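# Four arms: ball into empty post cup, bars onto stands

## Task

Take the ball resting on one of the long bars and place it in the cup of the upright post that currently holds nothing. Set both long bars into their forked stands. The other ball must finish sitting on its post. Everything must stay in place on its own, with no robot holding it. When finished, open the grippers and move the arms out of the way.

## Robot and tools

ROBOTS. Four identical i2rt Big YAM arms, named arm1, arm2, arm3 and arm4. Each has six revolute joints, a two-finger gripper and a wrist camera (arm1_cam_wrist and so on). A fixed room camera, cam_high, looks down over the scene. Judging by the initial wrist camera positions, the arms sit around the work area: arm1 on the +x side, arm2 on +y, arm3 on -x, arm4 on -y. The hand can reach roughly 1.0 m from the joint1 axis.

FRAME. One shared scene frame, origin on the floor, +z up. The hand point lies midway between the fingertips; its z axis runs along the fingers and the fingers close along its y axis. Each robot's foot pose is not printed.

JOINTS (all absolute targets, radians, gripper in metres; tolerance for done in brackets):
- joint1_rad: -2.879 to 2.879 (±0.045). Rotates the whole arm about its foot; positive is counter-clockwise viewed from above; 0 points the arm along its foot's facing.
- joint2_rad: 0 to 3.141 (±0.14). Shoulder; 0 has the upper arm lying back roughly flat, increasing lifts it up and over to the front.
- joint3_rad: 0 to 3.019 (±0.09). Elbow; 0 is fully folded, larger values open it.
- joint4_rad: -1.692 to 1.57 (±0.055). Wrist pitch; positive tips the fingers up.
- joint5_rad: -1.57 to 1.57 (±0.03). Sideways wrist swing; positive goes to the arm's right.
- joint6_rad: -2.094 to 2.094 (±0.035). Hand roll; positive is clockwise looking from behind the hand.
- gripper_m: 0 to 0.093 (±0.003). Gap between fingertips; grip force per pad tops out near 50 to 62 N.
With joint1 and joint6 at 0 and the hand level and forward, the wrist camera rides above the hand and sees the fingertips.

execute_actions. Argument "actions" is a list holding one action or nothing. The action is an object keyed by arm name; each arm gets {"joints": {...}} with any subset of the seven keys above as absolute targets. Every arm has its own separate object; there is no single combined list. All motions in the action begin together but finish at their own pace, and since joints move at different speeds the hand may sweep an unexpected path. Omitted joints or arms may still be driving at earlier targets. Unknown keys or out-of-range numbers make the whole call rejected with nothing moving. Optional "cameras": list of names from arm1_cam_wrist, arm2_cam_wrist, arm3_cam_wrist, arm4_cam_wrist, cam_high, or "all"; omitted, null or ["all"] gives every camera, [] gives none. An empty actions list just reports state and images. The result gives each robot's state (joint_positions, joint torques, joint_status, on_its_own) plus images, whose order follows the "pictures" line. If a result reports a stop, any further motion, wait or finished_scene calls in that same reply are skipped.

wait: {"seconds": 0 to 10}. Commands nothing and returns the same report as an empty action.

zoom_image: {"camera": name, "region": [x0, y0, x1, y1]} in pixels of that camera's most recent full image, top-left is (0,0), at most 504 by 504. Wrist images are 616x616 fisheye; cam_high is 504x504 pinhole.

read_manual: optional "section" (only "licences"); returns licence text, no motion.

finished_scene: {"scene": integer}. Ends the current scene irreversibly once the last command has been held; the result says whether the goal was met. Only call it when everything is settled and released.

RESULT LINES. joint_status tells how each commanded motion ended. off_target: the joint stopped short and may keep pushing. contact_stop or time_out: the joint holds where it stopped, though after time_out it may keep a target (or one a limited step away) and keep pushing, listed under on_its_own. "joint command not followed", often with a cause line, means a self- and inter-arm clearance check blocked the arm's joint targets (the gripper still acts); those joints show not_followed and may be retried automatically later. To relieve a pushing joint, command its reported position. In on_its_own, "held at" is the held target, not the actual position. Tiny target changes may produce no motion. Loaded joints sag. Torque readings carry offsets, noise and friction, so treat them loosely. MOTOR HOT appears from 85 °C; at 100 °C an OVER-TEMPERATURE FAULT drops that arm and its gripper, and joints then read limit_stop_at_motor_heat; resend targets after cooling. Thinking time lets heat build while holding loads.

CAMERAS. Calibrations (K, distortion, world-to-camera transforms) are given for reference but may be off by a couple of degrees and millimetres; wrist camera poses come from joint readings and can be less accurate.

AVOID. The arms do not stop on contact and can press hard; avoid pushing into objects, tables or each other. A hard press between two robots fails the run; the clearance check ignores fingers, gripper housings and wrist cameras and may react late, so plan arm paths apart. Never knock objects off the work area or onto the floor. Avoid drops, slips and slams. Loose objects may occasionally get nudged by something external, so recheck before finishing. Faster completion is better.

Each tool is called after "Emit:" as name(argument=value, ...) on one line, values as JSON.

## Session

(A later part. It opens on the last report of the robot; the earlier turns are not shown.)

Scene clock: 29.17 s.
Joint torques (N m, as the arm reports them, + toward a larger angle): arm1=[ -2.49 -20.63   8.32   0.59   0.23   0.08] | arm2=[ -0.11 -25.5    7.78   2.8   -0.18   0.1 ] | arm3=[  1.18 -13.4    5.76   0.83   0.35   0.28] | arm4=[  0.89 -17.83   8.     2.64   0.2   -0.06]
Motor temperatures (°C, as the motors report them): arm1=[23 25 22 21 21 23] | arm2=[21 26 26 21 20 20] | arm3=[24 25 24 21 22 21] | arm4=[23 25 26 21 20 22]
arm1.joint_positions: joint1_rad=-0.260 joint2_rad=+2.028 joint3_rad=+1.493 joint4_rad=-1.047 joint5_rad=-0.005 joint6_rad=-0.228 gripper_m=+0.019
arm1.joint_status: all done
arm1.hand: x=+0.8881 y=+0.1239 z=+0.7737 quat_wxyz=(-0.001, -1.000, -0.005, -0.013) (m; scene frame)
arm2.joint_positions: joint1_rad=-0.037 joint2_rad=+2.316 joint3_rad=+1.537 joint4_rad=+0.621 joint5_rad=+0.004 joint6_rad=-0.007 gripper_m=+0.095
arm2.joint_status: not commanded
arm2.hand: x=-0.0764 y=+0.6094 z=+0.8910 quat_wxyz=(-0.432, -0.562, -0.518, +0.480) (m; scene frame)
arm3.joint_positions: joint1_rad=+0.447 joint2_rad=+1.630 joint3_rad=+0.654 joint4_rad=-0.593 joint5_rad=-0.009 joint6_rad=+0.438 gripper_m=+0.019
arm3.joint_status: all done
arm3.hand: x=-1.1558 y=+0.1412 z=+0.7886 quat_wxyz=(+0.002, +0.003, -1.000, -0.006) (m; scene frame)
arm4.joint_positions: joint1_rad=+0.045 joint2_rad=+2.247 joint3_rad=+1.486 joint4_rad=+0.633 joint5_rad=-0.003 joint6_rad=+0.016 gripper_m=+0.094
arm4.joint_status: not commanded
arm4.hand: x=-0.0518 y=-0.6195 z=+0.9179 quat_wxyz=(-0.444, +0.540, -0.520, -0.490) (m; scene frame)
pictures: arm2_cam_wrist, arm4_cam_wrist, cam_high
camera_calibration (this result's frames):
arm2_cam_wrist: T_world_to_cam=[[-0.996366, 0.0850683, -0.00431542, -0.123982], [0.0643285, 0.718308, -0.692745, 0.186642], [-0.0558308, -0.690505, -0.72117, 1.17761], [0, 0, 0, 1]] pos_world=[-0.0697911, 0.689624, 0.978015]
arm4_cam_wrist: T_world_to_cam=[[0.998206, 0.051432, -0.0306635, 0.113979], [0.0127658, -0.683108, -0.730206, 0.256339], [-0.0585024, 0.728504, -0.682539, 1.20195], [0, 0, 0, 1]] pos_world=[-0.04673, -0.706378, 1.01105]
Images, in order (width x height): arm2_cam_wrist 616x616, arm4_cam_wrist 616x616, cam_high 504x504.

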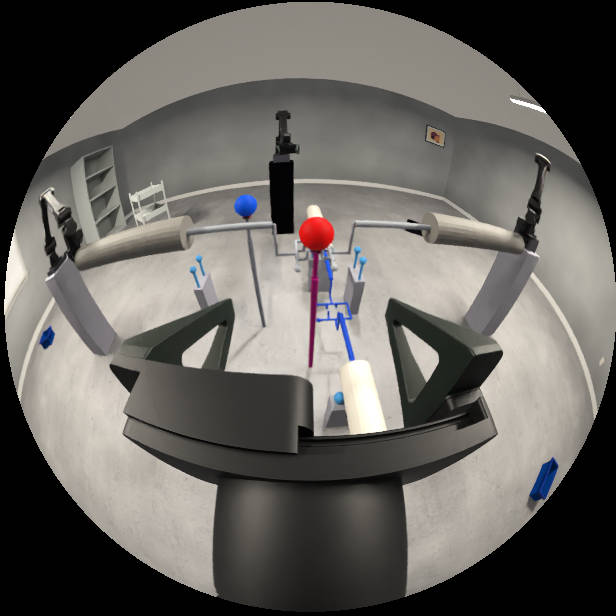

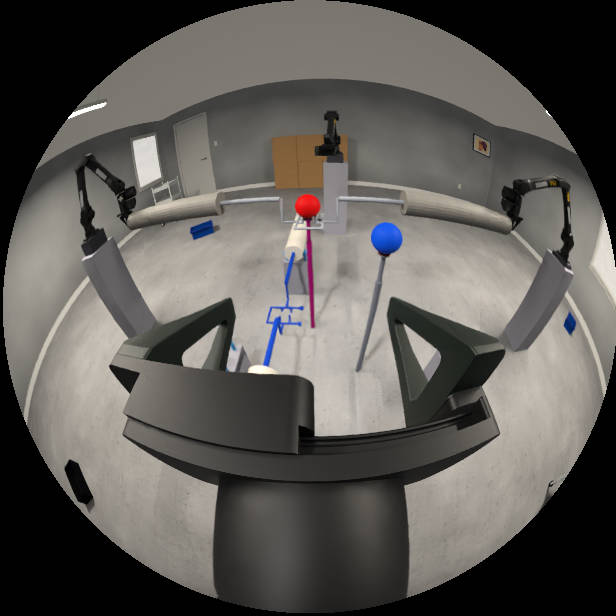

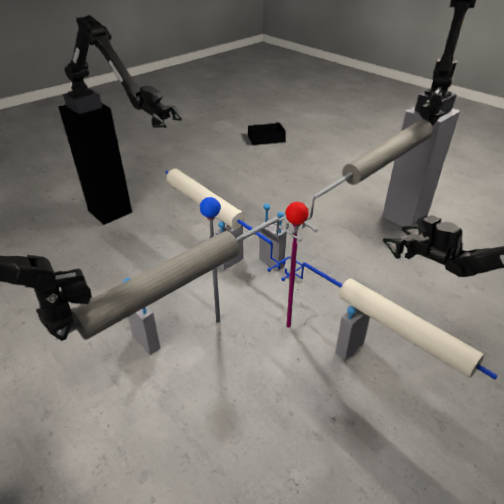

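Emit:
execute_actions(actions=[{"arm1":{"joints":{"joint2_rad":2.040,"joint3_rad":1.486,"joint4_rad":-0.947}},"arm3":{"joints":{"joint1_rad":0.464,"joint2_rad":1.743,"joint3_rad":0.637,"joint4_rad":-0.431,"joint6_rad":0.468}}}], cameras=["arm2_cam_wrist","arm4_cam_wrist","cam_high"])

Emit:
zoom_image(camera="arm2_cam_wrist", region=[260, 200, 370, 300])

Emit:
zoom_image(camera="arm4_cam_wrist", region=[250, 170, 360, 270])

Scene clock: 31.63 s.
Joint torques (N m, as the arm reports them, + toward a larger angle): arm1=[ -2.27 -20.85   7.87   0.85   0.2    0.08] | arm2=[ -0.09 -25.53   7.79   2.83  -0.18   0.1 ] | arm3=[  1.97 -14.39   4.6    0.93   0.38   0.28] | arm4=[  0.89 -17.9    8.02   2.63   0.2   -0.06]
Motor temperatures (°C, as the motors report them): arm1=[23 25 23 21 21 23] | arm2=[21 26 26 21 20 20] | arm3=[24 25 24 21 22 21] | arm4=[23 25 26 21 20 22]
arm1.joint_positions: joint1_rad=-0.260 joint2_rad=+2.081 joint3_rad=+1.471 joint4_rad=-0.962 joint5_rad=-0.005 joint6_rad=-0.228 gripper_m=+0.019
arm1.joint_status: all done
arm1.hand: x=+0.8854 y=+0.1249 z=+0.7373 quat_wxyz=(+0.001, -1.000, -0.005, -0.007) (m; scene frame)
arm2.joint_positions: joint1_rad=-0.037 joint2_rad=+2.316 joint3_rad=+1.537 joint4_rad=+0.621 joint5_rad=+0.004 joint6_rad=-0.007 gripper_m=+0.095
arm2.joint_status: not commanded
arm2.hand: x=-0.0764 y=+0.6094 z=+0.8910 quat_wxyz=(-0.432, -0.562, -0.518, +0.480) (m; scene frame)
arm3.joint_positions: joint1_rad=+0.451 joint2_rad=+1.754 joint3_rad=+0.633 joint4_rad=-0.442 joint5_rad=-0.009 joint6_rad=+0.441 gripper_m=+0.019
arm3.joint_status: all done
arm3.hand: x=-1.1574 y=+0.1421 z=+0.7468 quat_wxyz=(+0.000, +0.003, -1.000, -0.007) (m; scene frame)
arm4.joint_positions: joint1_rad=+0.045 joint2_rad=+2.247 joint3_rad=+1.486 joint4_rad=+0.633 joint5_rad=-0.003 joint6_rad=+0.016 gripper_m=+0.094
arm4.joint_status: not commanded
arm4.hand: x=-0.0518 y=-0.6195 z=+0.9179 quat_wxyz=(-0.444, +0.540, -0.520, -0.490) (m; scene frame)
pictures: arm2_cam_wrist, arm4_cam_wrist, cam_high
camera_calibration (this result's frames):
arm2_cam_wrist: T_world_to_cam=[[-0.996366, 0.0850683, -0.00431542, -0.123982], [0.0643285, 0.718308, -0.692745, 0.186642], [-0.0558308, -0.690505, -0.72117, 1.17761], [0, 0, 0, 1]] pos_world=[-0.0697911, 0.689624, 0.978015]
arm4_cam_wrist: T_world_to_cam=[[0.998206, 0.051432, -0.0306635, 0.113979], [0.0127658, -0.683108, -0.730206, 0.256339], [-0.0585024, 0.728504, -0.682539, 1.20195], [0, 0, 0, 1]] pos_world=[-0.04673, -0.706378, 1.01105]
Images, in order (width x height): arm2_cam_wrist 616x616, arm4_cam_wrist 616x616, cam_high 504x504.

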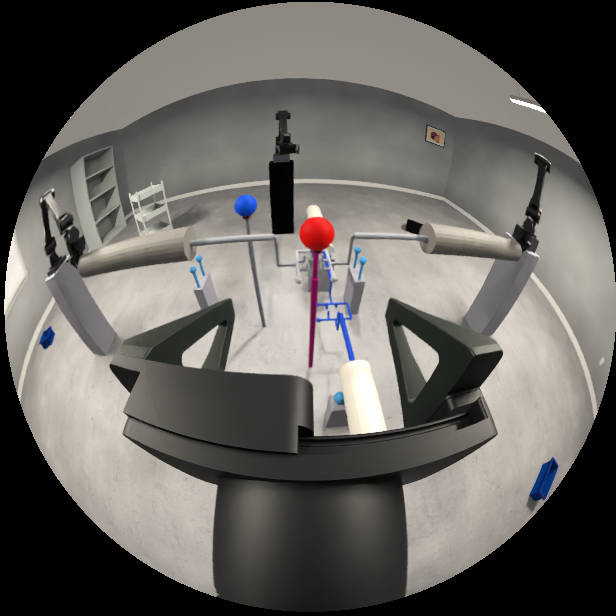

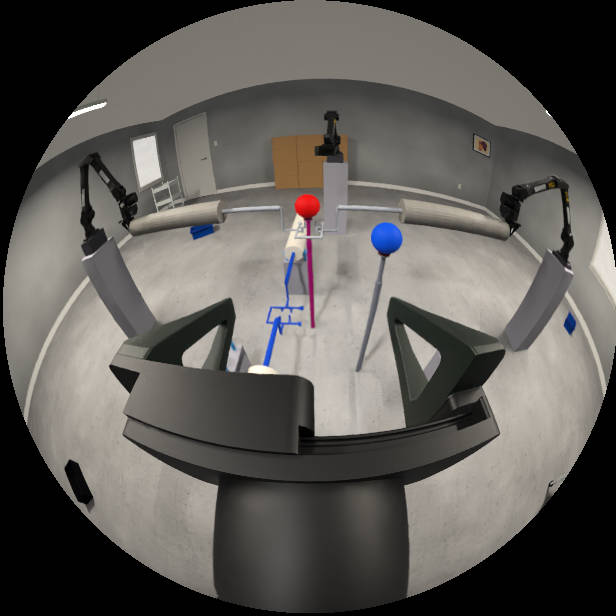

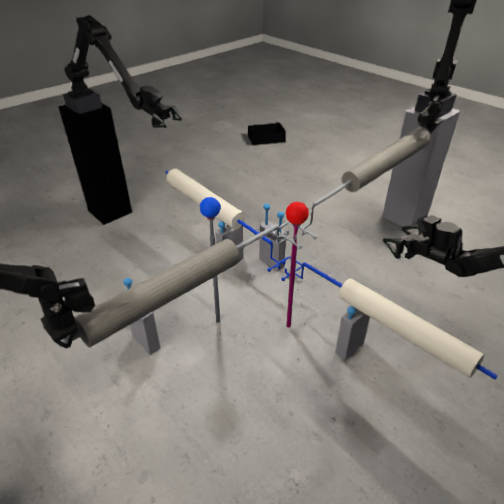

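Region (260, 200, 370, 300) of arm2_cam_wrist's 616x616 image, scaled by 4.582, with more detail than that image has; it fills the top 458 rows of this view, and the rest is white.

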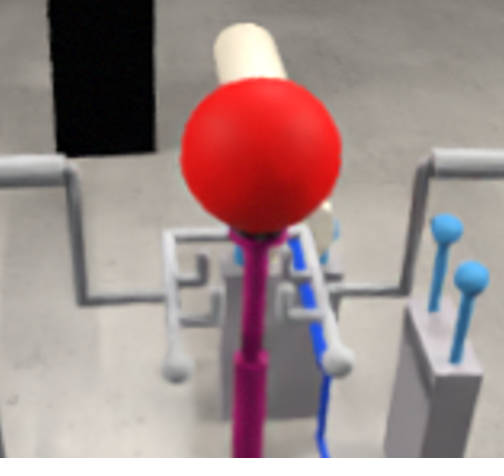

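Region (250, 170, 360, 270) of arm4_cam_wrist's 616x616 image, scaled by 4.582, with more detail than that image has; it fills the top 458 rows of this view, and the rest is white.

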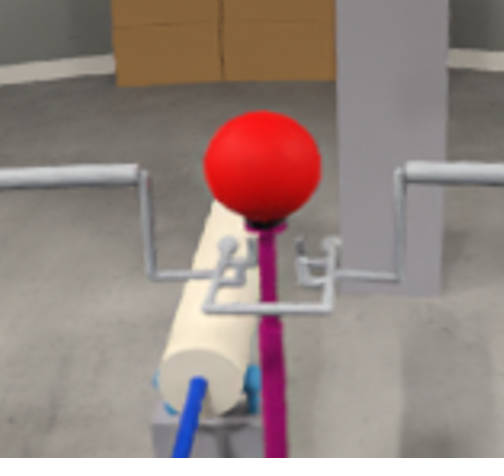

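Emit:
execute_actions(actions=[{"arm1":{"joints":{"joint1_rad":-0.142,"joint6_rad":-0.102}},"arm3":{"joints":{"joint1_rad":0.277,"joint2_rad":1.675,"joint3_rad":0.558,"joint4_rad":-0.399,"joint6_rad":0.267}}}], cameras=["arm2_cam_wrist","arm4_cam_wrist","cam_high"])

Emit:
zoom_image(camera="arm2_cam_wrist", region=[220, 180, 380, 300])

Scene clock: 33.47 s.
Joint torques (N m, as the arm reports them, + toward a larger angle): arm1=[ -3.02 -20.63   8.13   0.55   0.32  -0.13] | arm2=[ -0.05 -25.52   7.8    2.79  -0.18   0.1 ] | arm3=[  0.59 -14.28   4.97   0.51   0.22  -0.01] | arm4=[  0.9  -17.87   8.02   2.61   0.2   -0.06]
Motor temperatures (°C, as the motors report them): arm1=[23 25 23 21 21 23] | arm2=[21 26 26 22 20 20] | arm3=[24 25 24 21 22 21] | arm4=[23 25 26 21 20 22]
arm1.joint_positions: joint1_rad=-0.131 joint2_rad=+2.081 joint3_rad=+1.468 joint4_rad=-0.953 joint5_rad=-0.008 joint6_rad=-0.092 gripper_m=+0.019
arm1.joint_status: all done
arm1.hand: x=+0.8730 y=+0.0508 z=+0.7358 quat_wxyz=(+0.000, -1.000, -0.002, -0.004) (m; scene frame)
arm2.joint_positions: joint1_rad=-0.037 joint2_rad=+2.316 joint3_rad=+1.537 joint4_rad=+0.621 joint5_rad=+0.004 joint6_rad=-0.007 gripper_m=+0.095
arm2.joint_status: not commanded
arm2.hand: x=-0.0764 y=+0.6094 z=+0.8910 quat_wxyz=(-0.432, -0.562, -0.518, +0.480) (m; scene frame)
arm3.joint_positions: joint1_rad=+0.281 joint2_rad=+1.708 joint3_rad=+0.544 joint4_rad=-0.403 joint5_rad=-0.005 joint6_rad=+0.275 gripper_m=+0.019
arm3.joint_status: all done
arm3.hand: x=-1.1686 y=+0.0809 z=+0.7458 quat_wxyz=(+0.000, +0.001, -1.000, -0.005) (m; scene frame)
arm4.joint_positions: joint1_rad=+0.045 joint2_rad=+2.247 joint3_rad=+1.486 joint4_rad=+0.633 joint5_rad=-0.003 joint6_rad=+0.016 gripper_m=+0.094
arm4.joint_status: not commanded
arm4.hand: x=-0.0518 y=-0.6195 z=+0.9179 quat_wxyz=(-0.444, +0.540, -0.520, -0.490) (m; scene frame)
pictures: arm2_cam_wrist, arm4_cam_wrist, cam_high
camera_calibration (this result's frames):
arm2_cam_wrist: T_world_to_cam=[[-0.996366, 0.0850683, -0.00431542, -0.123982], [0.0643285, 0.718308, -0.692745, 0.186642], [-0.0558308, -0.690505, -0.72117, 1.17761], [0, 0, 0, 1]] pos_world=[-0.0697911, 0.689624, 0.978015]
arm4_cam_wrist: T_world_to_cam=[[0.998206, 0.051432, -0.0306635, 0.113979], [0.0127658, -0.683108, -0.730206, 0.256339], [-0.0585024, 0.728504, -0.682539, 1.20195], [0, 0, 0, 1]] pos_world=[-0.04673, -0.706378, 1.01105]
Images, in order (width x height): arm2_cam_wrist 616x616, arm4_cam_wrist 616x616, cam_high 504x504.

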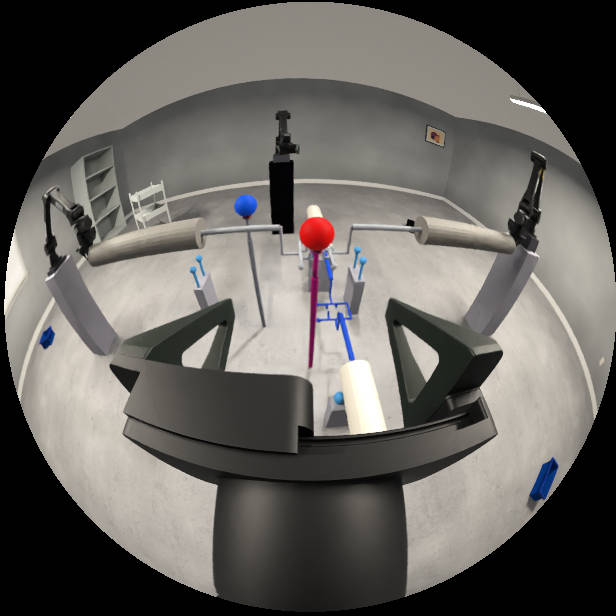

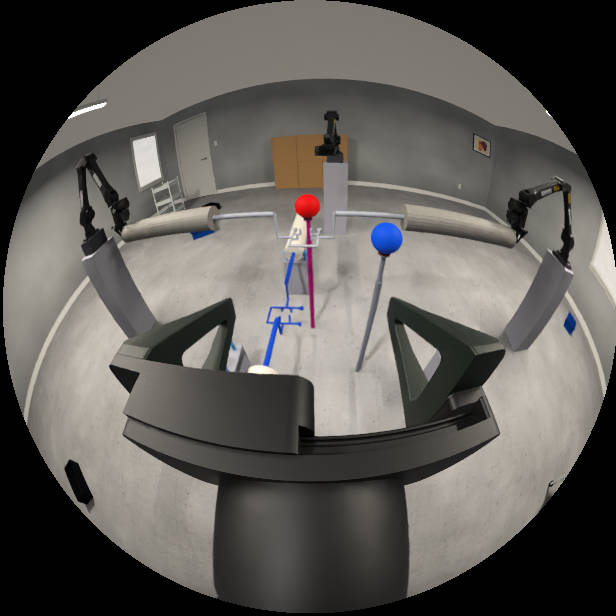

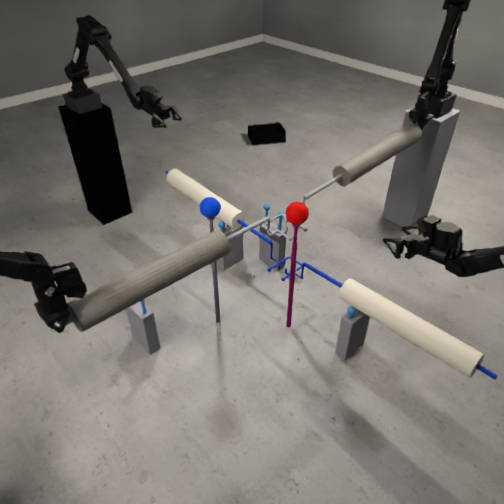

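Region (220, 180, 380, 300) of arm2_cam_wrist's 616x616 image, scaled by 3.150, with more detail than that image has; it fills the top 378 rows of this view, and the rest is white.

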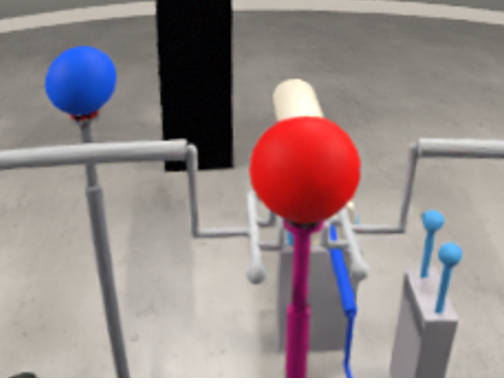

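Emit:
execute_actions(actions=[{"arm1":{"joints":{"joint1_rad":0.009,"joint2_rad":1.935,"joint3_rad":1.486,"joint4_rad":-1.066,"joint6_rad":0.050}},"arm3":{"joints":{"joint1_rad":-0.088,"joint2_rad":1.483,"joint3_rad":0.584,"joint4_rad":-0.616,"joint6_rad":-0.098}}}], cameras=["arm2_cam_wrist","arm4_cam_wrist","cam_high"])

Scene clock: 36.57 s.
Joint torques (N m, as the arm reports them, + toward a larger angle): arm1=[ -2.51 -19.31   8.64   0.09   0.36  -0.08] | arm2=[ -0.05 -25.56   7.8    2.81  -0.18   0.1 ] | arm3=[  0.08 -12.08   8.03  -0.06   0.12  -0.01] | arm4=[  0.87 -17.88   8.03   2.62   0.2   -0.06]
Motor temperatures (°C, as the motors report them): arm1=[23 25 23 21 21 23] | arm2=[21 26 26 22 20 20] | arm3=[24 25 24 21 22 21] | arm4=[23 25 27 21 20 22]
arm1.joint_positions: joint1_rad=+0.021 joint2_rad=+1.966 joint3_rad=+1.467 joint4_rad=-1.056 joint5_rad=-0.009 joint6_rad=+0.054 gripper_m=+0.019
arm1.joint_status: all done
arm1.hand: x=+0.8814 y=-0.0371 z=+0.7981 quat_wxyz=(-0.002, -1.000, -0.005, +0.000) (m; scene frame)
arm2.joint_positions: joint1_rad=-0.037 joint2_rad=+2.316 joint3_rad=+1.537 joint4_rad=+0.621 joint5_rad=+0.004 joint6_rad=-0.007 gripper_m=+0.095
arm2.joint_status: not commanded
arm2.hand: x=-0.0764 y=+0.6094 z=+0.8910 quat_wxyz=(-0.432, -0.562, -0.518, +0.480) (m; scene frame)
arm3.joint_positions: joint1_rad=-0.078 joint2_rad=+1.504 joint3_rad=+0.555 joint4_rad=-0.604 joint5_rad=-0.003 joint6_rad=-0.091 gripper_m=+0.019
arm3.joint_status: all done
arm3.hand: x=-1.1601 y=-0.0236 z=+0.8022 quat_wxyz=(-0.008, +0.005, -1.000, -0.003) (m; scene frame)
arm4.joint_positions: joint1_rad=+0.045 joint2_rad=+2.247 joint3_rad=+1.486 joint4_rad=+0.633 joint5_rad=-0.003 joint6_rad=+0.016 gripper_m=+0.094
arm4.joint_status: not commanded
arm4.hand: x=-0.0518 y=-0.6195 z=+0.9179 quat_wxyz=(-0.444, +0.540, -0.520, -0.490) (m; scene frame)
pictures: arm2_cam_wrist, arm4_cam_wrist, cam_high
camera_calibration (this result's frames):
arm2_cam_wrist: T_world_to_cam=[[-0.996366, 0.0850683, -0.00431542, -0.123982], [0.0643285, 0.718308, -0.692745, 0.186642], [-0.0558308, -0.690505, -0.72117, 1.17761], [0, 0, 0, 1]] pos_world=[-0.0697911, 0.689624, 0.978015]
arm4_cam_wrist: T_world_to_cam=[[0.998206, 0.051432, -0.0306635, 0.113979], [0.0127658, -0.683108, -0.730206, 0.256339], [-0.0585024, 0.728504, -0.682539, 1.20195], [0, 0, 0, 1]] pos_world=[-0.04673, -0.706378, 1.01105]
Images, in order (width x height): arm2_cam_wrist 616x616, arm4_cam_wrist 616x616, cam_high 504x504.

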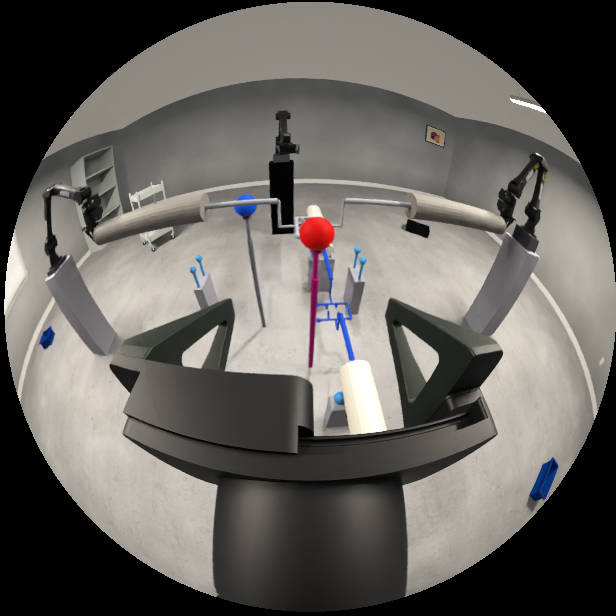

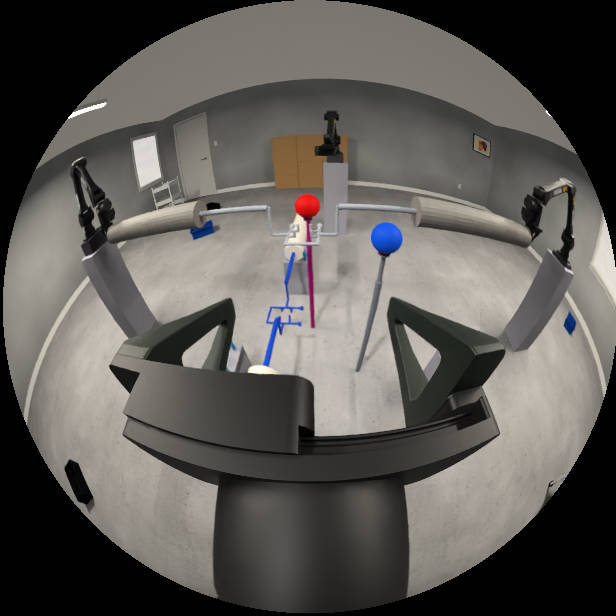

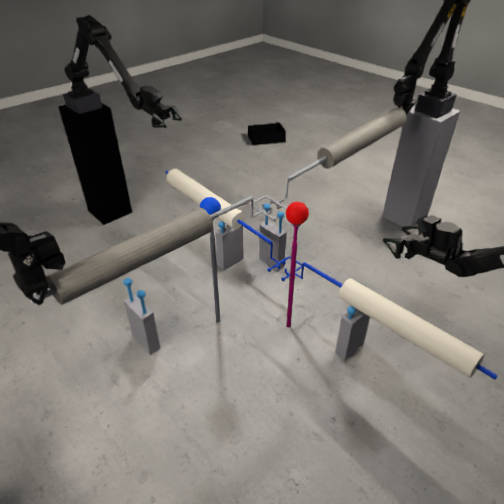

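Emit:
execute_actions(actions=[{"arm1":{"joints":{"joint1_rad":0.401,"joint2_rad":1.878,"joint3_rad":1.665,"joint4_rad":-1.268,"joint6_rad":0.445}},"arm3":{"joints":{"joint1_rad":-0.637,"joint2_rad":1.589,"joint3_rad":1.012,"joint4_rad":-0.964,"joint6_rad":-0.644}}}])

Scene clock: 41.27 s.
Joint torques (N m, as the arm reports them, + toward a larger angle): arm1=[ -2.01 -20.64  12.43  -0.16   0.17   0.09] | arm2=[ -0.16 -25.5    7.8    2.79  -0.19   0.1 ] | arm3=[  0.19 -16.7    9.19   0.17  -0.14  -0.02] | arm4=[  0.88 -17.88   8.01   2.62   0.2   -0.06]
Motor temperatures (°C, as the motors report them): arm1=[23 26 23 21 21 23] | arm2=[21 27 26 22 20 20] | arm3=[24 25 25 21 22 21] | arm4=[23 26 27 21 20 22]
arm1.joint_positions: joint1_rad=+0.406 joint2_rad=+1.923 joint3_rad=+1.604 joint4_rad=-1.254 joint5_rad=-0.002 joint6_rad=+0.438 gripper_m=+0.019
arm1.joint_status: all done
arm1.hand: x=+0.9273 y=-0.2511 z=+0.8690 quat_wxyz=(+0.003, -1.000, -0.005, -0.009) (m; scene frame)
arm2.joint_positions: joint1_rad=-0.037 joint2_rad=+2.316 joint3_rad=+1.537 joint4_rad=+0.621 joint5_rad=+0.004 joint6_rad=-0.007 gripper_m=+0.095
arm2.joint_status: not commanded
arm2.hand: x=-0.0764 y=+0.6094 z=+0.8910 quat_wxyz=(-0.432, -0.562, -0.518, +0.480) (m; scene frame)
arm3.joint_positions: joint1_rad=-0.626 joint2_rad=+1.604 joint3_rad=+0.994 joint4_rad=-0.960 joint5_rad=+0.004 joint6_rad=-0.637 gripper_m=+0.019
arm3.joint_status: all done
arm3.hand: x=-1.1145 y=-0.2457 z=+0.8868 quat_wxyz=(+0.002, +0.004, -1.000, +0.000) (m; scene frame)
arm4.joint_positions: joint1_rad=+0.045 joint2_rad=+2.247 joint3_rad=+1.486 joint4_rad=+0.633 joint5_rad=-0.003 joint6_rad=+0.016 gripper_m=+0.094
arm4.joint_status: not commanded
arm4.hand: x=-0.0518 y=-0.6195 z=+0.9179 quat_wxyz=(-0.444, +0.540, -0.520, -0.490) (m; scene frame)
pictures: arm1_cam_wrist, arm2_cam_wrist, arm3_cam_wrist, arm4_cam_wrist, cam_high
camera_calibration (this result's frames):
arm1_cam_wrist: T_world_to_cam=[[-0.0182347, 0.999825, 0.00414409, 0.263659], [0.811156, 0.0123703, 0.584699, -1.24979], [0.584546, 0.0140233, -0.811239, 0.291017], [0, 0, 0, 1]] pos_world=[0.848466, -0.252234, 0.96574]
arm2_cam_wrist: T_world_to_cam=[[-0.996366, 0.0850683, -0.00431542, -0.123982], [0.0643285, 0.718308, -0.692745, 0.186642], [-0.0558308, -0.690505, -0.72117, 1.17761], [0, 0, 0, 1]] pos_world=[-0.0697911, 0.689624, 0.978015]
arm3_cam_wrist: T_world_to_cam=[[0.00792553, -0.999967, 0.00165104, -0.238815], [-0.81442, -0.00549688, 0.580249, -1.41707], [-0.580221, -0.00594343, -0.814437, 0.199281], [0, 0, 0, 1]] pos_world=[-1.03657, -0.245412, 0.98495]
arm4_cam_wrist: T_world_to_cam=[[0.998206, 0.051432, -0.0306635, 0.113979], [0.0127658, -0.683108, -0.730206, 0.256339], [-0.0585024, 0.728504, -0.682539, 1.20195], [0, 0, 0, 1]] pos_world=[-0.04673, -0.706378, 1.01105]
Images, in order (width x height): arm1_cam_wrist 616x616, arm2_cam_wrist 616x616, arm3_cam_wrist 616x616, arm4_cam_wrist 616x616, cam_high 504x504.

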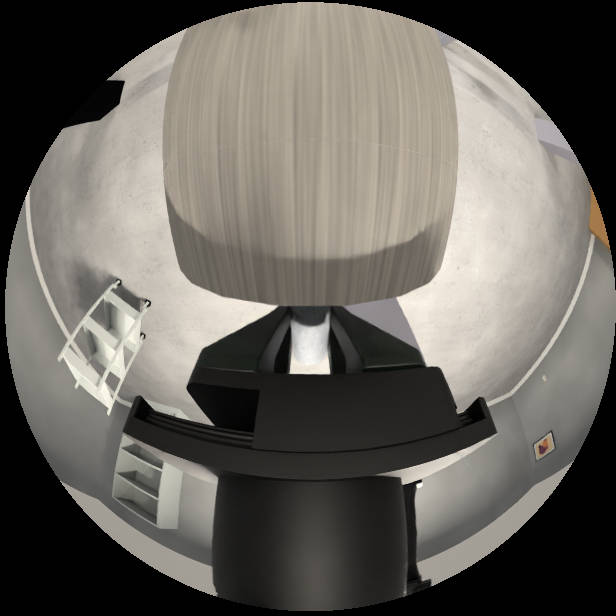

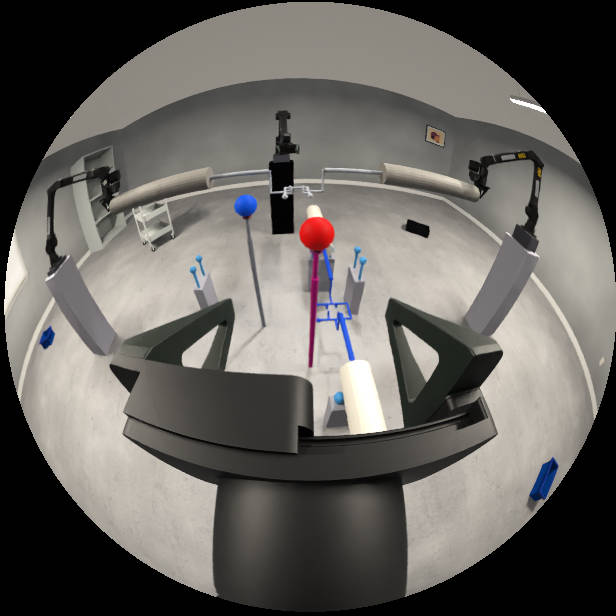

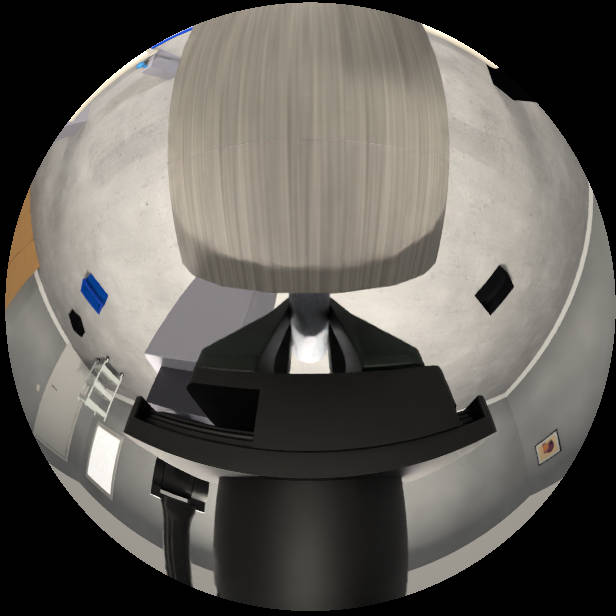

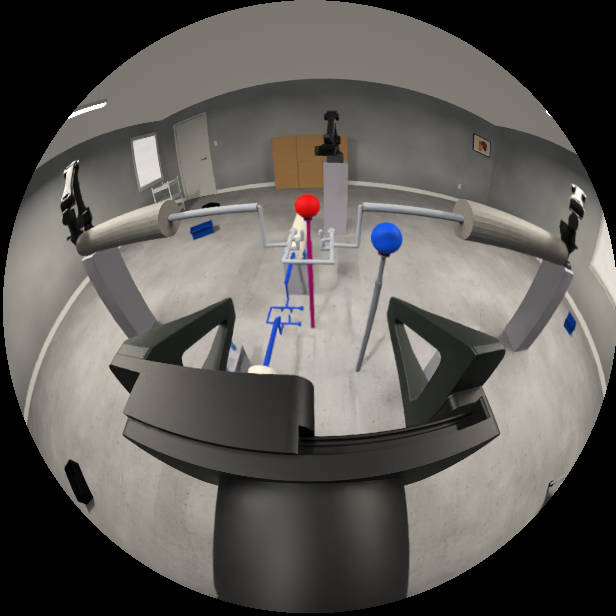

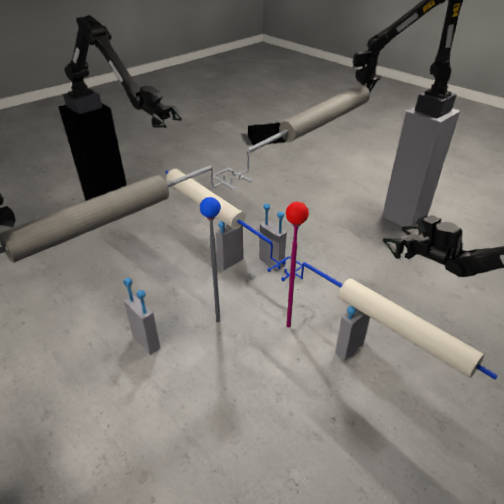

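Emit:
execute_actions(actions=[{"arm1":{"joints":{"joint1_rad":0.497,"joint2_rad":1.998,"joint3_rad":1.364,"joint4_rad":-0.858,"joint6_rad":0.546}},"arm3":{"joints":{"joint1_rad":-0.602,"joint2_rad":2.020,"joint3_rad":1.118,"joint4_rad":-0.621,"joint6_rad":-0.602}}}])

Scene clock: 43.47 s.
Joint torques (N m, as the arm reports them, + toward a larger angle): arm1=[ -1.49 -20.91   7.27   0.93   0.     0.15] | arm2=[ -0.11 -25.6    7.8    2.8   -0.18   0.1 ] | arm3=[  0.73 -21.41   7.54   0.19   0.22   0.13] | arm4=[  0.88 -17.89   8.01   2.63   0.2   -0.06]
Motor temperatures (°C, as the motors report them): arm1=[23 26 23 21 21 23] | arm2=[21 27 26 22 20 20] | arm3=[24 25 25 21 22 21] | arm4=[23 26 27 21 20 22]
arm1.joint_positions: joint1_rad=+0.498 joint2_rad=+2.053 joint3_rad=+1.349 joint4_rad=-0.874 joint5_rad=+0.003 joint6_rad=+0.534 gripper_m=+0.019
arm1.joint_status: all done
arm1.hand: x=+0.9813 y=-0.2801 z=+0.7143 quat_wxyz=(+0.006, -1.000, -0.003, -0.010) (m; scene frame)
arm2.joint_positions: joint1_rad=-0.037 joint2_rad=+2.316 joint3_rad=+1.537 joint4_rad=+0.621 joint5_rad=+0.004 joint6_rad=-0.007 gripper_m=+0.095
arm2.joint_status: not commanded
arm2.hand: x=-0.0764 y=+0.6094 z=+0.8910 quat_wxyz=(-0.432, -0.562, -0.518, +0.480) (m; scene frame)
arm3.joint_positions: joint1_rad=-0.599 joint2_rad=+2.041 joint3_rad=+1.092 joint4_rad=-0.616 joint5_rad=-0.007 joint6_rad=-0.611 gripper_m=+0.019
arm3.joint_status: all done
arm3.hand: x=-1.0563 y=-0.2701 z=+0.7256 quat_wxyz=(-0.003, +0.004, -1.000, -0.003) (m; scene frame)
arm4.joint_positions: joint1_rad=+0.045 joint2_rad=+2.247 joint3_rad=+1.486 joint4_rad=+0.633 joint5_rad=-0.003 joint6_rad=+0.016 gripper_m=+0.094
arm4.joint_status: not commanded
arm4.hand: x=-0.0518 y=-0.6195 z=+0.9179 quat_wxyz=(-0.444, +0.540, -0.520, -0.490) (m; scene frame)
pictures: arm1_cam_wrist, arm2_cam_wrist, arm3_cam_wrist, arm4_cam_wrist, cam_high
camera_calibration (this result's frames):
arm1_cam_wrist: T_world_to_cam=[[-0.0145555, 0.999827, 0.0116057, 0.285387], [0.810274, 0.00499348, 0.58603, -1.20491], [0.58587, 0.0179338, -0.810206, 0.133457], [0, 0, 0, 1]] pos_world=[0.902277, -0.281714, 0.810931]
arm2_cam_wrist: T_world_to_cam=[[-0.996366, 0.0850683, -0.00431542, -0.123982], [0.0643285, 0.718308, -0.692745, 0.186642], [-0.0558308, -0.690505, -0.72117, 1.17761], [0, 0, 0, 1]] pos_world=[-0.0697911, 0.689624, 0.978015]
arm3_cam_wrist: T_world_to_cam=[[0.00792215, -0.999962, -0.00367944, -0.259517], [-0.82037, -0.00860322, 0.571768, -1.2772], [-0.571778, -0.00151112, -0.820407, 0.116117], [0, 0, 0, 1]] pos_world=[-0.979326, -0.27032, 0.824569]
arm4_cam_wrist: T_world_to_cam=[[0.998206, 0.051432, -0.0306635, 0.113979], [0.0127658, -0.683108, -0.730206, 0.256339], [-0.0585024, 0.728504, -0.682539, 1.20195], [0, 0, 0, 1]] pos_world=[-0.04673, -0.706378, 1.01105]
Images, in order (width x height): arm1_cam_wrist 616x616, arm2_cam_wrist 616x616, arm3_cam_wrist 616x616, arm4_cam_wrist 616x616, cam_high 504x504.

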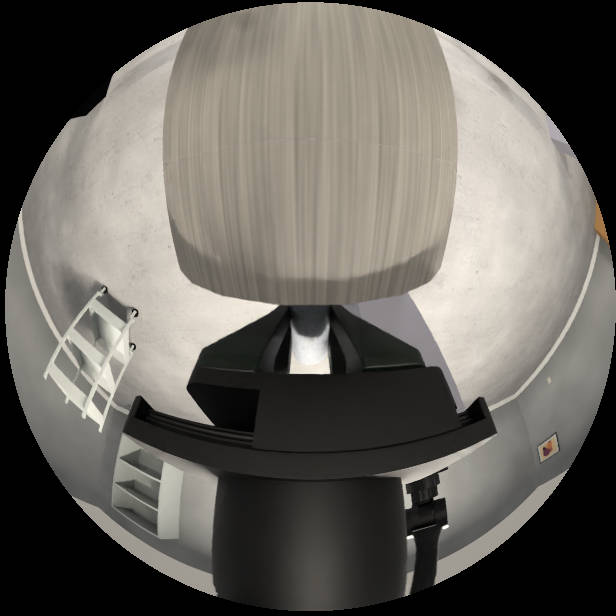

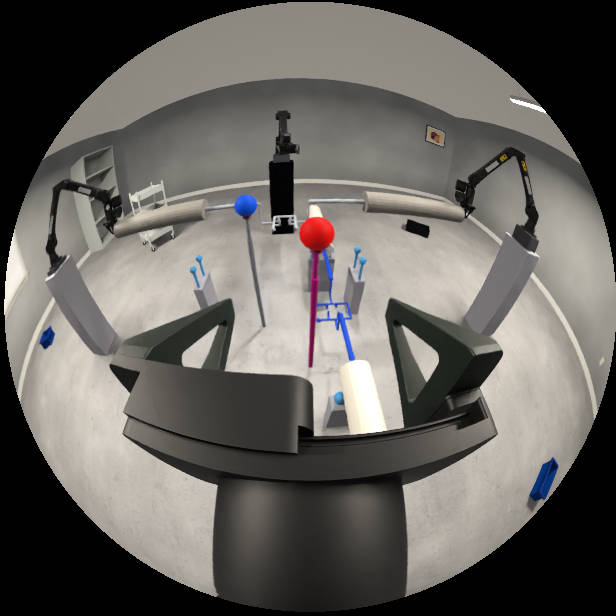

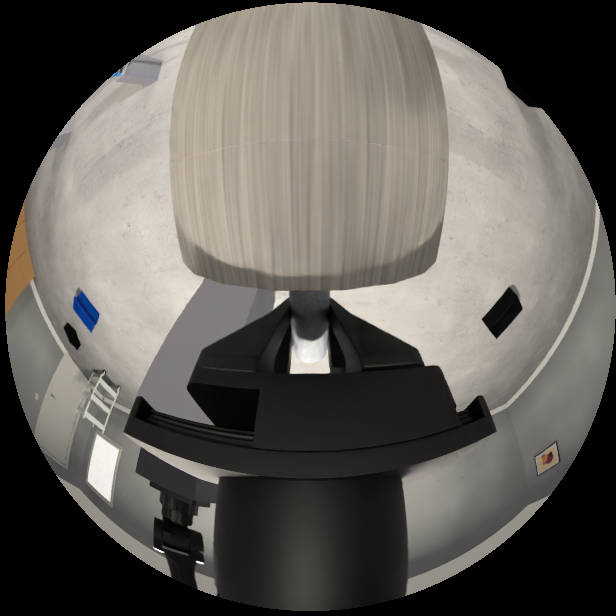

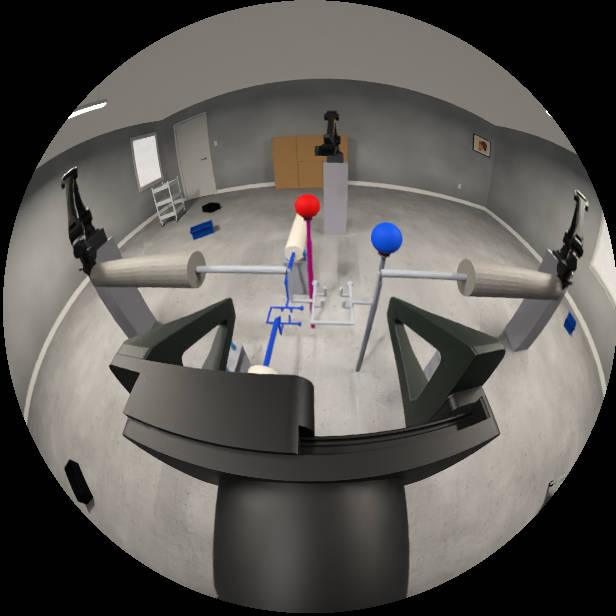

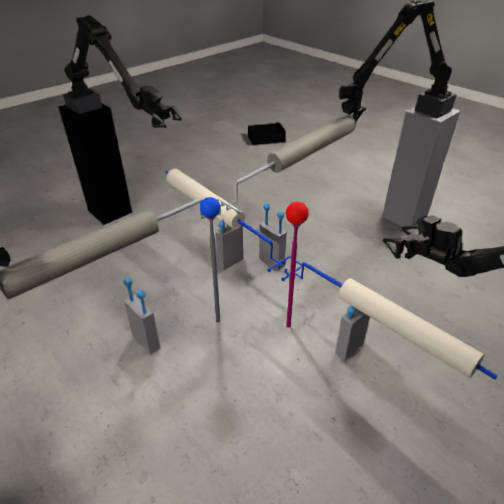

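Emit:
execute_actions(actions=[{"arm1":{"joints":{"joint1_rad":0.576,"joint2_rad":2.235,"joint3_rad":1.243,"joint4_rad":-0.479,"joint6_rad":0.624}},"arm3":{"joints":{"joint1_rad":-0.559,"joint2_rad":2.455,"joint3_rad":1.406,"joint4_rad":-0.476,"joint6_rad":-0.562}}}])

Scene clock: 45.47 s.
Joint torques (N m, as the arm reports them, + toward a larger angle): arm1=[ -1.42 -20.78   5.09   1.09   0.21   0.11] | arm2=[ -0.04 -25.57   7.78   2.81  -0.18   0.1 ] | arm3=[  1.26 -24.3    6.53   0.11   0.1    0.16] | arm4=[  0.88 -17.85   8.02   2.65   0.2   -0.06]
Motor temperatures (°C, as the motors report them): arm1=[23 26 23 21 21 23] | arm2=[21 27 26 22 20 20] | arm3=[24 25 25 21 22 21] | arm4=[23 26 27 21 20 22]
arm1.joint_positions: joint1_rad=+0.579 joint2_rad=+2.289 joint3_rad=+1.228 joint4_rad=-0.500 joint5_rad=-0.003 joint6_rad=+0.613 gripper_m=+0.019
arm1.joint_status: all done
arm1.hand: x=+1.0379 y=-0.2960 z=+0.5649 quat_wxyz=(-0.001, -1.000, -0.004, -0.004) (m; scene frame)
arm2.joint_positions: joint1_rad=-0.037 joint2_rad=+2.316 joint3_rad=+1.537 joint4_rad=+0.621 joint5_rad=+0.004 joint6_rad=-0.007 gripper_m=+0.095
arm2.joint_status: not commanded
arm2.hand: x=-0.0764 y=+0.6094 z=+0.8910 quat_wxyz=(-0.432, -0.562, -0.518, +0.480) (m; scene frame)
arm3.joint_positions: joint1_rad=-0.562 joint2_rad=+2.472 joint3_rad=+1.380 joint4_rad=-0.469 joint5_rad=-0.002 joint6_rad=-0.575 gripper_m=+0.019
arm3.joint_status: all done
arm3.hand: x=-0.9952 y=-0.2880 z=+0.5718 quat_wxyz=(-0.004, +0.005, -1.000, +0.000) (m; scene frame)
arm4.joint_positions: joint1_rad=+0.045 joint2_rad=+2.247 joint3_rad=+1.486 joint4_rad=+0.633 joint5_rad=-0.003 joint6_rad=+0.016 gripper_m=+0.094
arm4.joint_status: not commanded
arm4.hand: x=-0.0518 y=-0.6195 z=+0.9179 quat_wxyz=(-0.444, +0.540, -0.520, -0.490) (m; scene frame)
pictures: arm1_cam_wrist, arm2_cam_wrist, arm3_cam_wrist, arm4_cam_wrist, cam_high
camera_calibration (this result's frames):
arm1_cam_wrist: T_world_to_cam=[[-0.0166669, 0.999859, -0.00210358, 0.313742], [0.816371, 0.0148229, 0.577338, -1.16164], [0.577288, 0.00790512, -0.816502, -0.0109329], [0, 0, 0, 1]] pos_world=[0.959866, -0.296392, 0.66239]
arm2_cam_wrist: T_world_to_cam=[[-0.996366, 0.0850683, -0.00431542, -0.123982], [0.0643285, 0.718308, -0.692745, 0.186642], [-0.0558308, -0.690505, -0.72117, 1.17761], [0, 0, 0, 1]] pos_world=[-0.0697911, 0.689624, 0.978015]
arm3_cam_wrist: T_world_to_cam=[[0.00980584, -0.99995, 0.00180847, -0.279757], [-0.821051, -0.00701915, 0.570811, -1.13894], [-0.57077, -0.00708213, -0.821079, 0.0246159], [0, 0, 0, 1]] pos_world=[-0.918337, -0.287563, 0.670839]
arm4_cam_wrist: T_world_to_cam=[[0.998206, 0.051432, -0.0306635, 0.113979], [0.0127658, -0.683108, -0.730206, 0.256339], [-0.0585024, 0.728504, -0.682539, 1.20195], [0, 0, 0, 1]] pos_world=[-0.04673, -0.706378, 1.01105]
Images, in order (width x height): arm1_cam_wrist 616x616, arm2_cam_wrist 616x616, arm3_cam_wrist 616x616, arm4_cam_wrist 616x616, cam_high 504x504.

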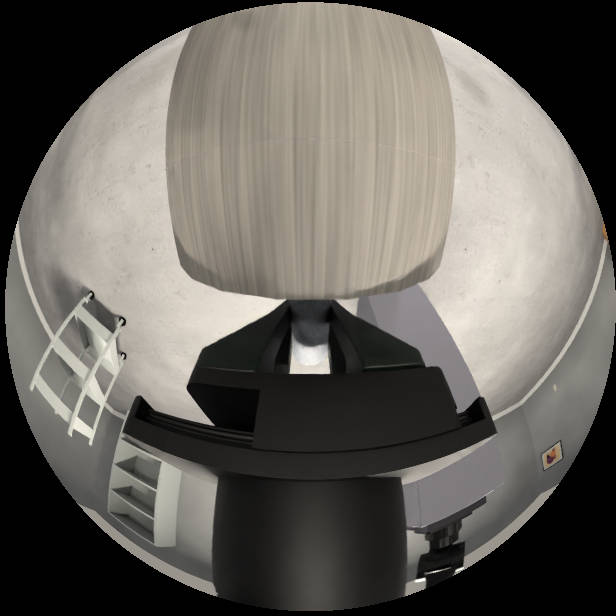

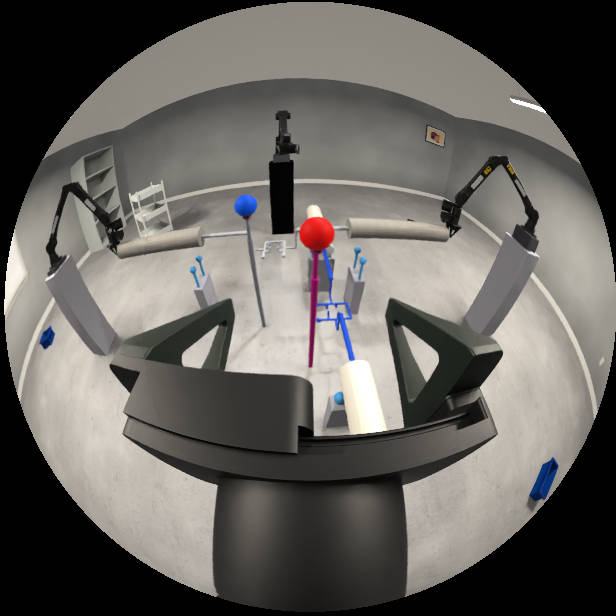

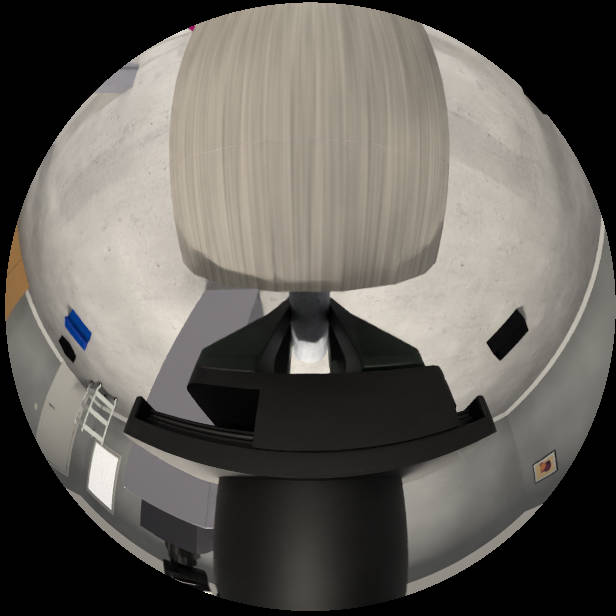

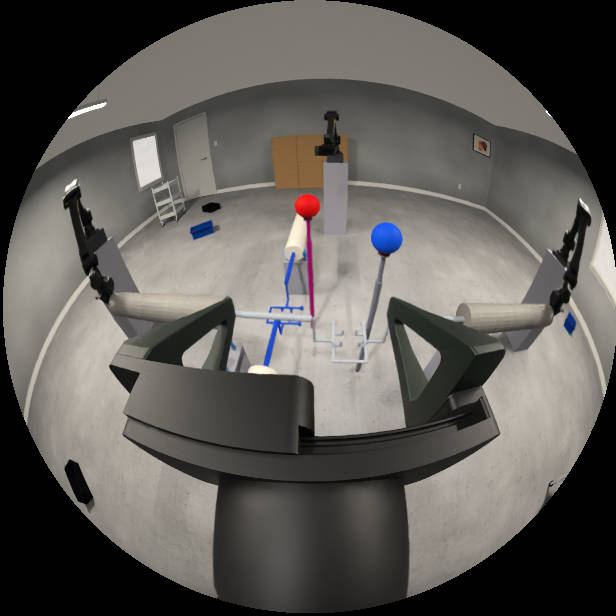

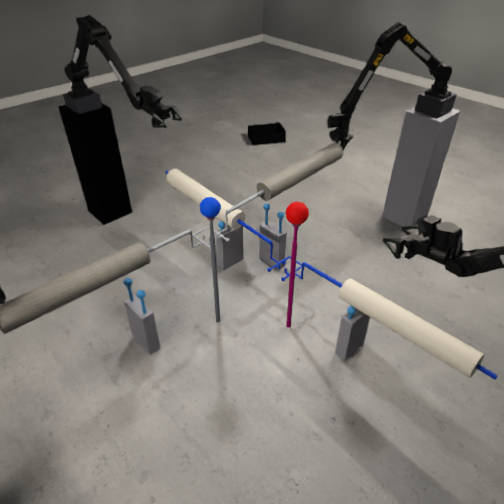

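Emit:
execute_actions(actions=[{"arm1":{"joints":{"joint2_rad":2.399,"joint3_rad":1.340,"joint4_rad":-0.380}},"arm3":{"joints":{"joint2_rad":2.611,"joint3_rad":1.494,"joint4_rad":-0.410}}}], cameras=["arm2_cam_wrist","cam_high"])

Emit:
zoom_image(camera="cam_high", region=[80, 170, 320, 350])

Scene clock: 47.57 s.
Joint torques (N m, as the arm reports them, + toward a larger angle): arm1=[ -1.65 -21.07   6.51   1.14   0.18   0.11] | arm2=[ -0.11 -25.51   7.8    2.8   -0.18   0.1 ] | arm3=[  0.52 -24.94   5.91   0.03   0.07   0.17] | arm4=[  0.9  -17.92   8.01   2.63   0.19  -0.06]
Motor temperatures (°C, as the motors report them): arm1=[23 26 23 21 21 23] | arm2=[21 27 26 22 20 20] | arm3=[24 25 25 21 22 21] | arm4=[23 26 27 21 20 22]
arm1.joint_positions: joint1_rad=+0.581 joint2_rad=+2.455 joint3_rad=+1.298 joint4_rad=-0.405 joint5_rad=-0.002 joint6_rad=+0.613 gripper_m=+0.019
arm1.joint_status: all done
arm1.hand: x=+1.0369 y=-0.2978 z=+0.4959 quat_wxyz=(+0.000, -1.000, -0.005, -0.004) (m; scene frame)
arm2.joint_positions: joint1_rad=-0.037 joint2_rad=+2.316 joint3_rad=+1.537 joint4_rad=+0.621 joint5_rad=+0.004 joint6_rad=-0.007 gripper_m=+0.095
arm2.joint_status: not commanded
arm2.hand: x=-0.0764 y=+0.6094 z=+0.8910 quat_wxyz=(-0.432, -0.562, -0.518, +0.480) (m; scene frame)
arm3.joint_positions: joint1_rad=-0.562 joint2_rad=+2.628 joint3_rad=+1.470 joint4_rad=-0.402 joint5_rad=-0.002 joint6_rad=-0.575 gripper_m=+0.019
arm3.joint_status: all done
arm3.hand: x=-0.9943 y=-0.2887 z=+0.5058 quat_wxyz=(-0.004, +0.004, -1.000, +0.000) (m; scene frame)
arm4.joint_positions: joint1_rad=+0.045 joint2_rad=+2.247 joint3_rad=+1.486 joint4_rad=+0.633 joint5_rad=-0.003 joint6_rad=+0.016 gripper_m=+0.094
arm4.joint_status: not commanded
arm4.hand: x=-0.0518 y=-0.6195 z=+0.9179 quat_wxyz=(-0.444, +0.540, -0.520, -0.490) (m; scene frame)
pictures: arm2_cam_wrist, cam_high
camera_calibration (this result's frames):
arm2_cam_wrist: T_world_to_cam=[[-0.996366, 0.0850683, -0.00431542, -0.123982], [0.0643285, 0.718308, -0.692745, 0.186642], [-0.0558308, -0.690505, -0.72117, 1.17761], [0, 0, 0, 1]] pos_world=[-0.0697911, 0.689624, 0.978015]
Images, in order (width x height): arm2_cam_wrist 616x616, cam_high 504x504.

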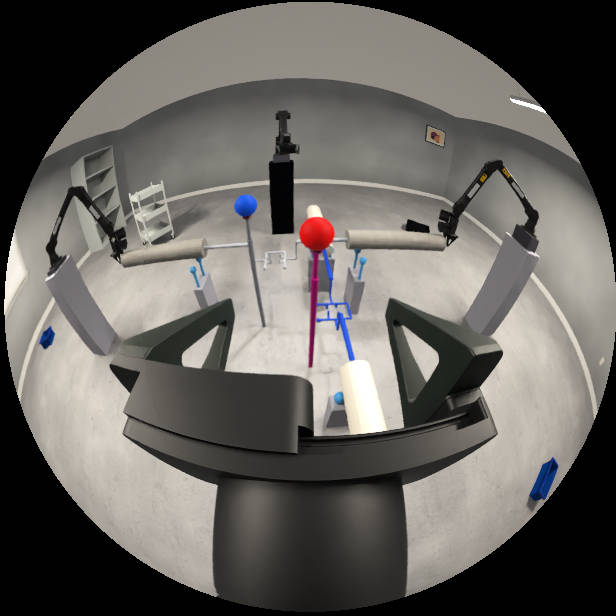

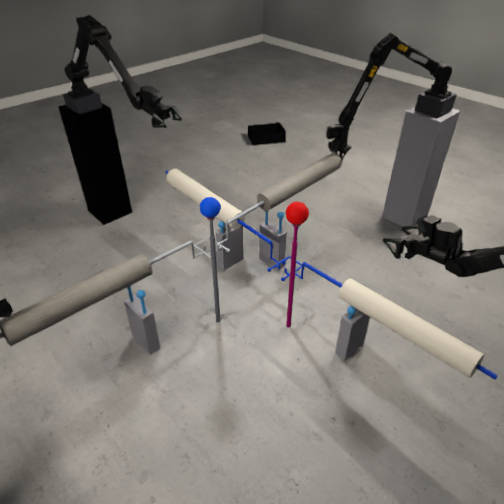

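Region (80, 170, 320, 350) of cam_high's 504x504 image, scaled by 2.100, with more detail than that image has; it fills the top 378 rows of this view, and the rest is white.

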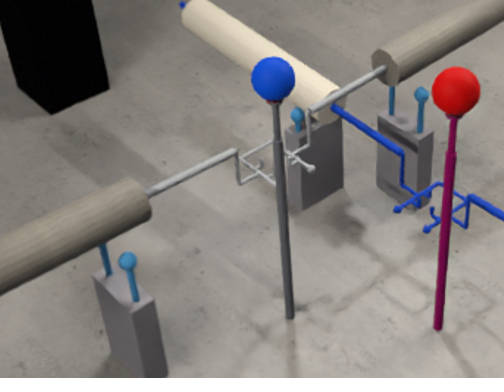

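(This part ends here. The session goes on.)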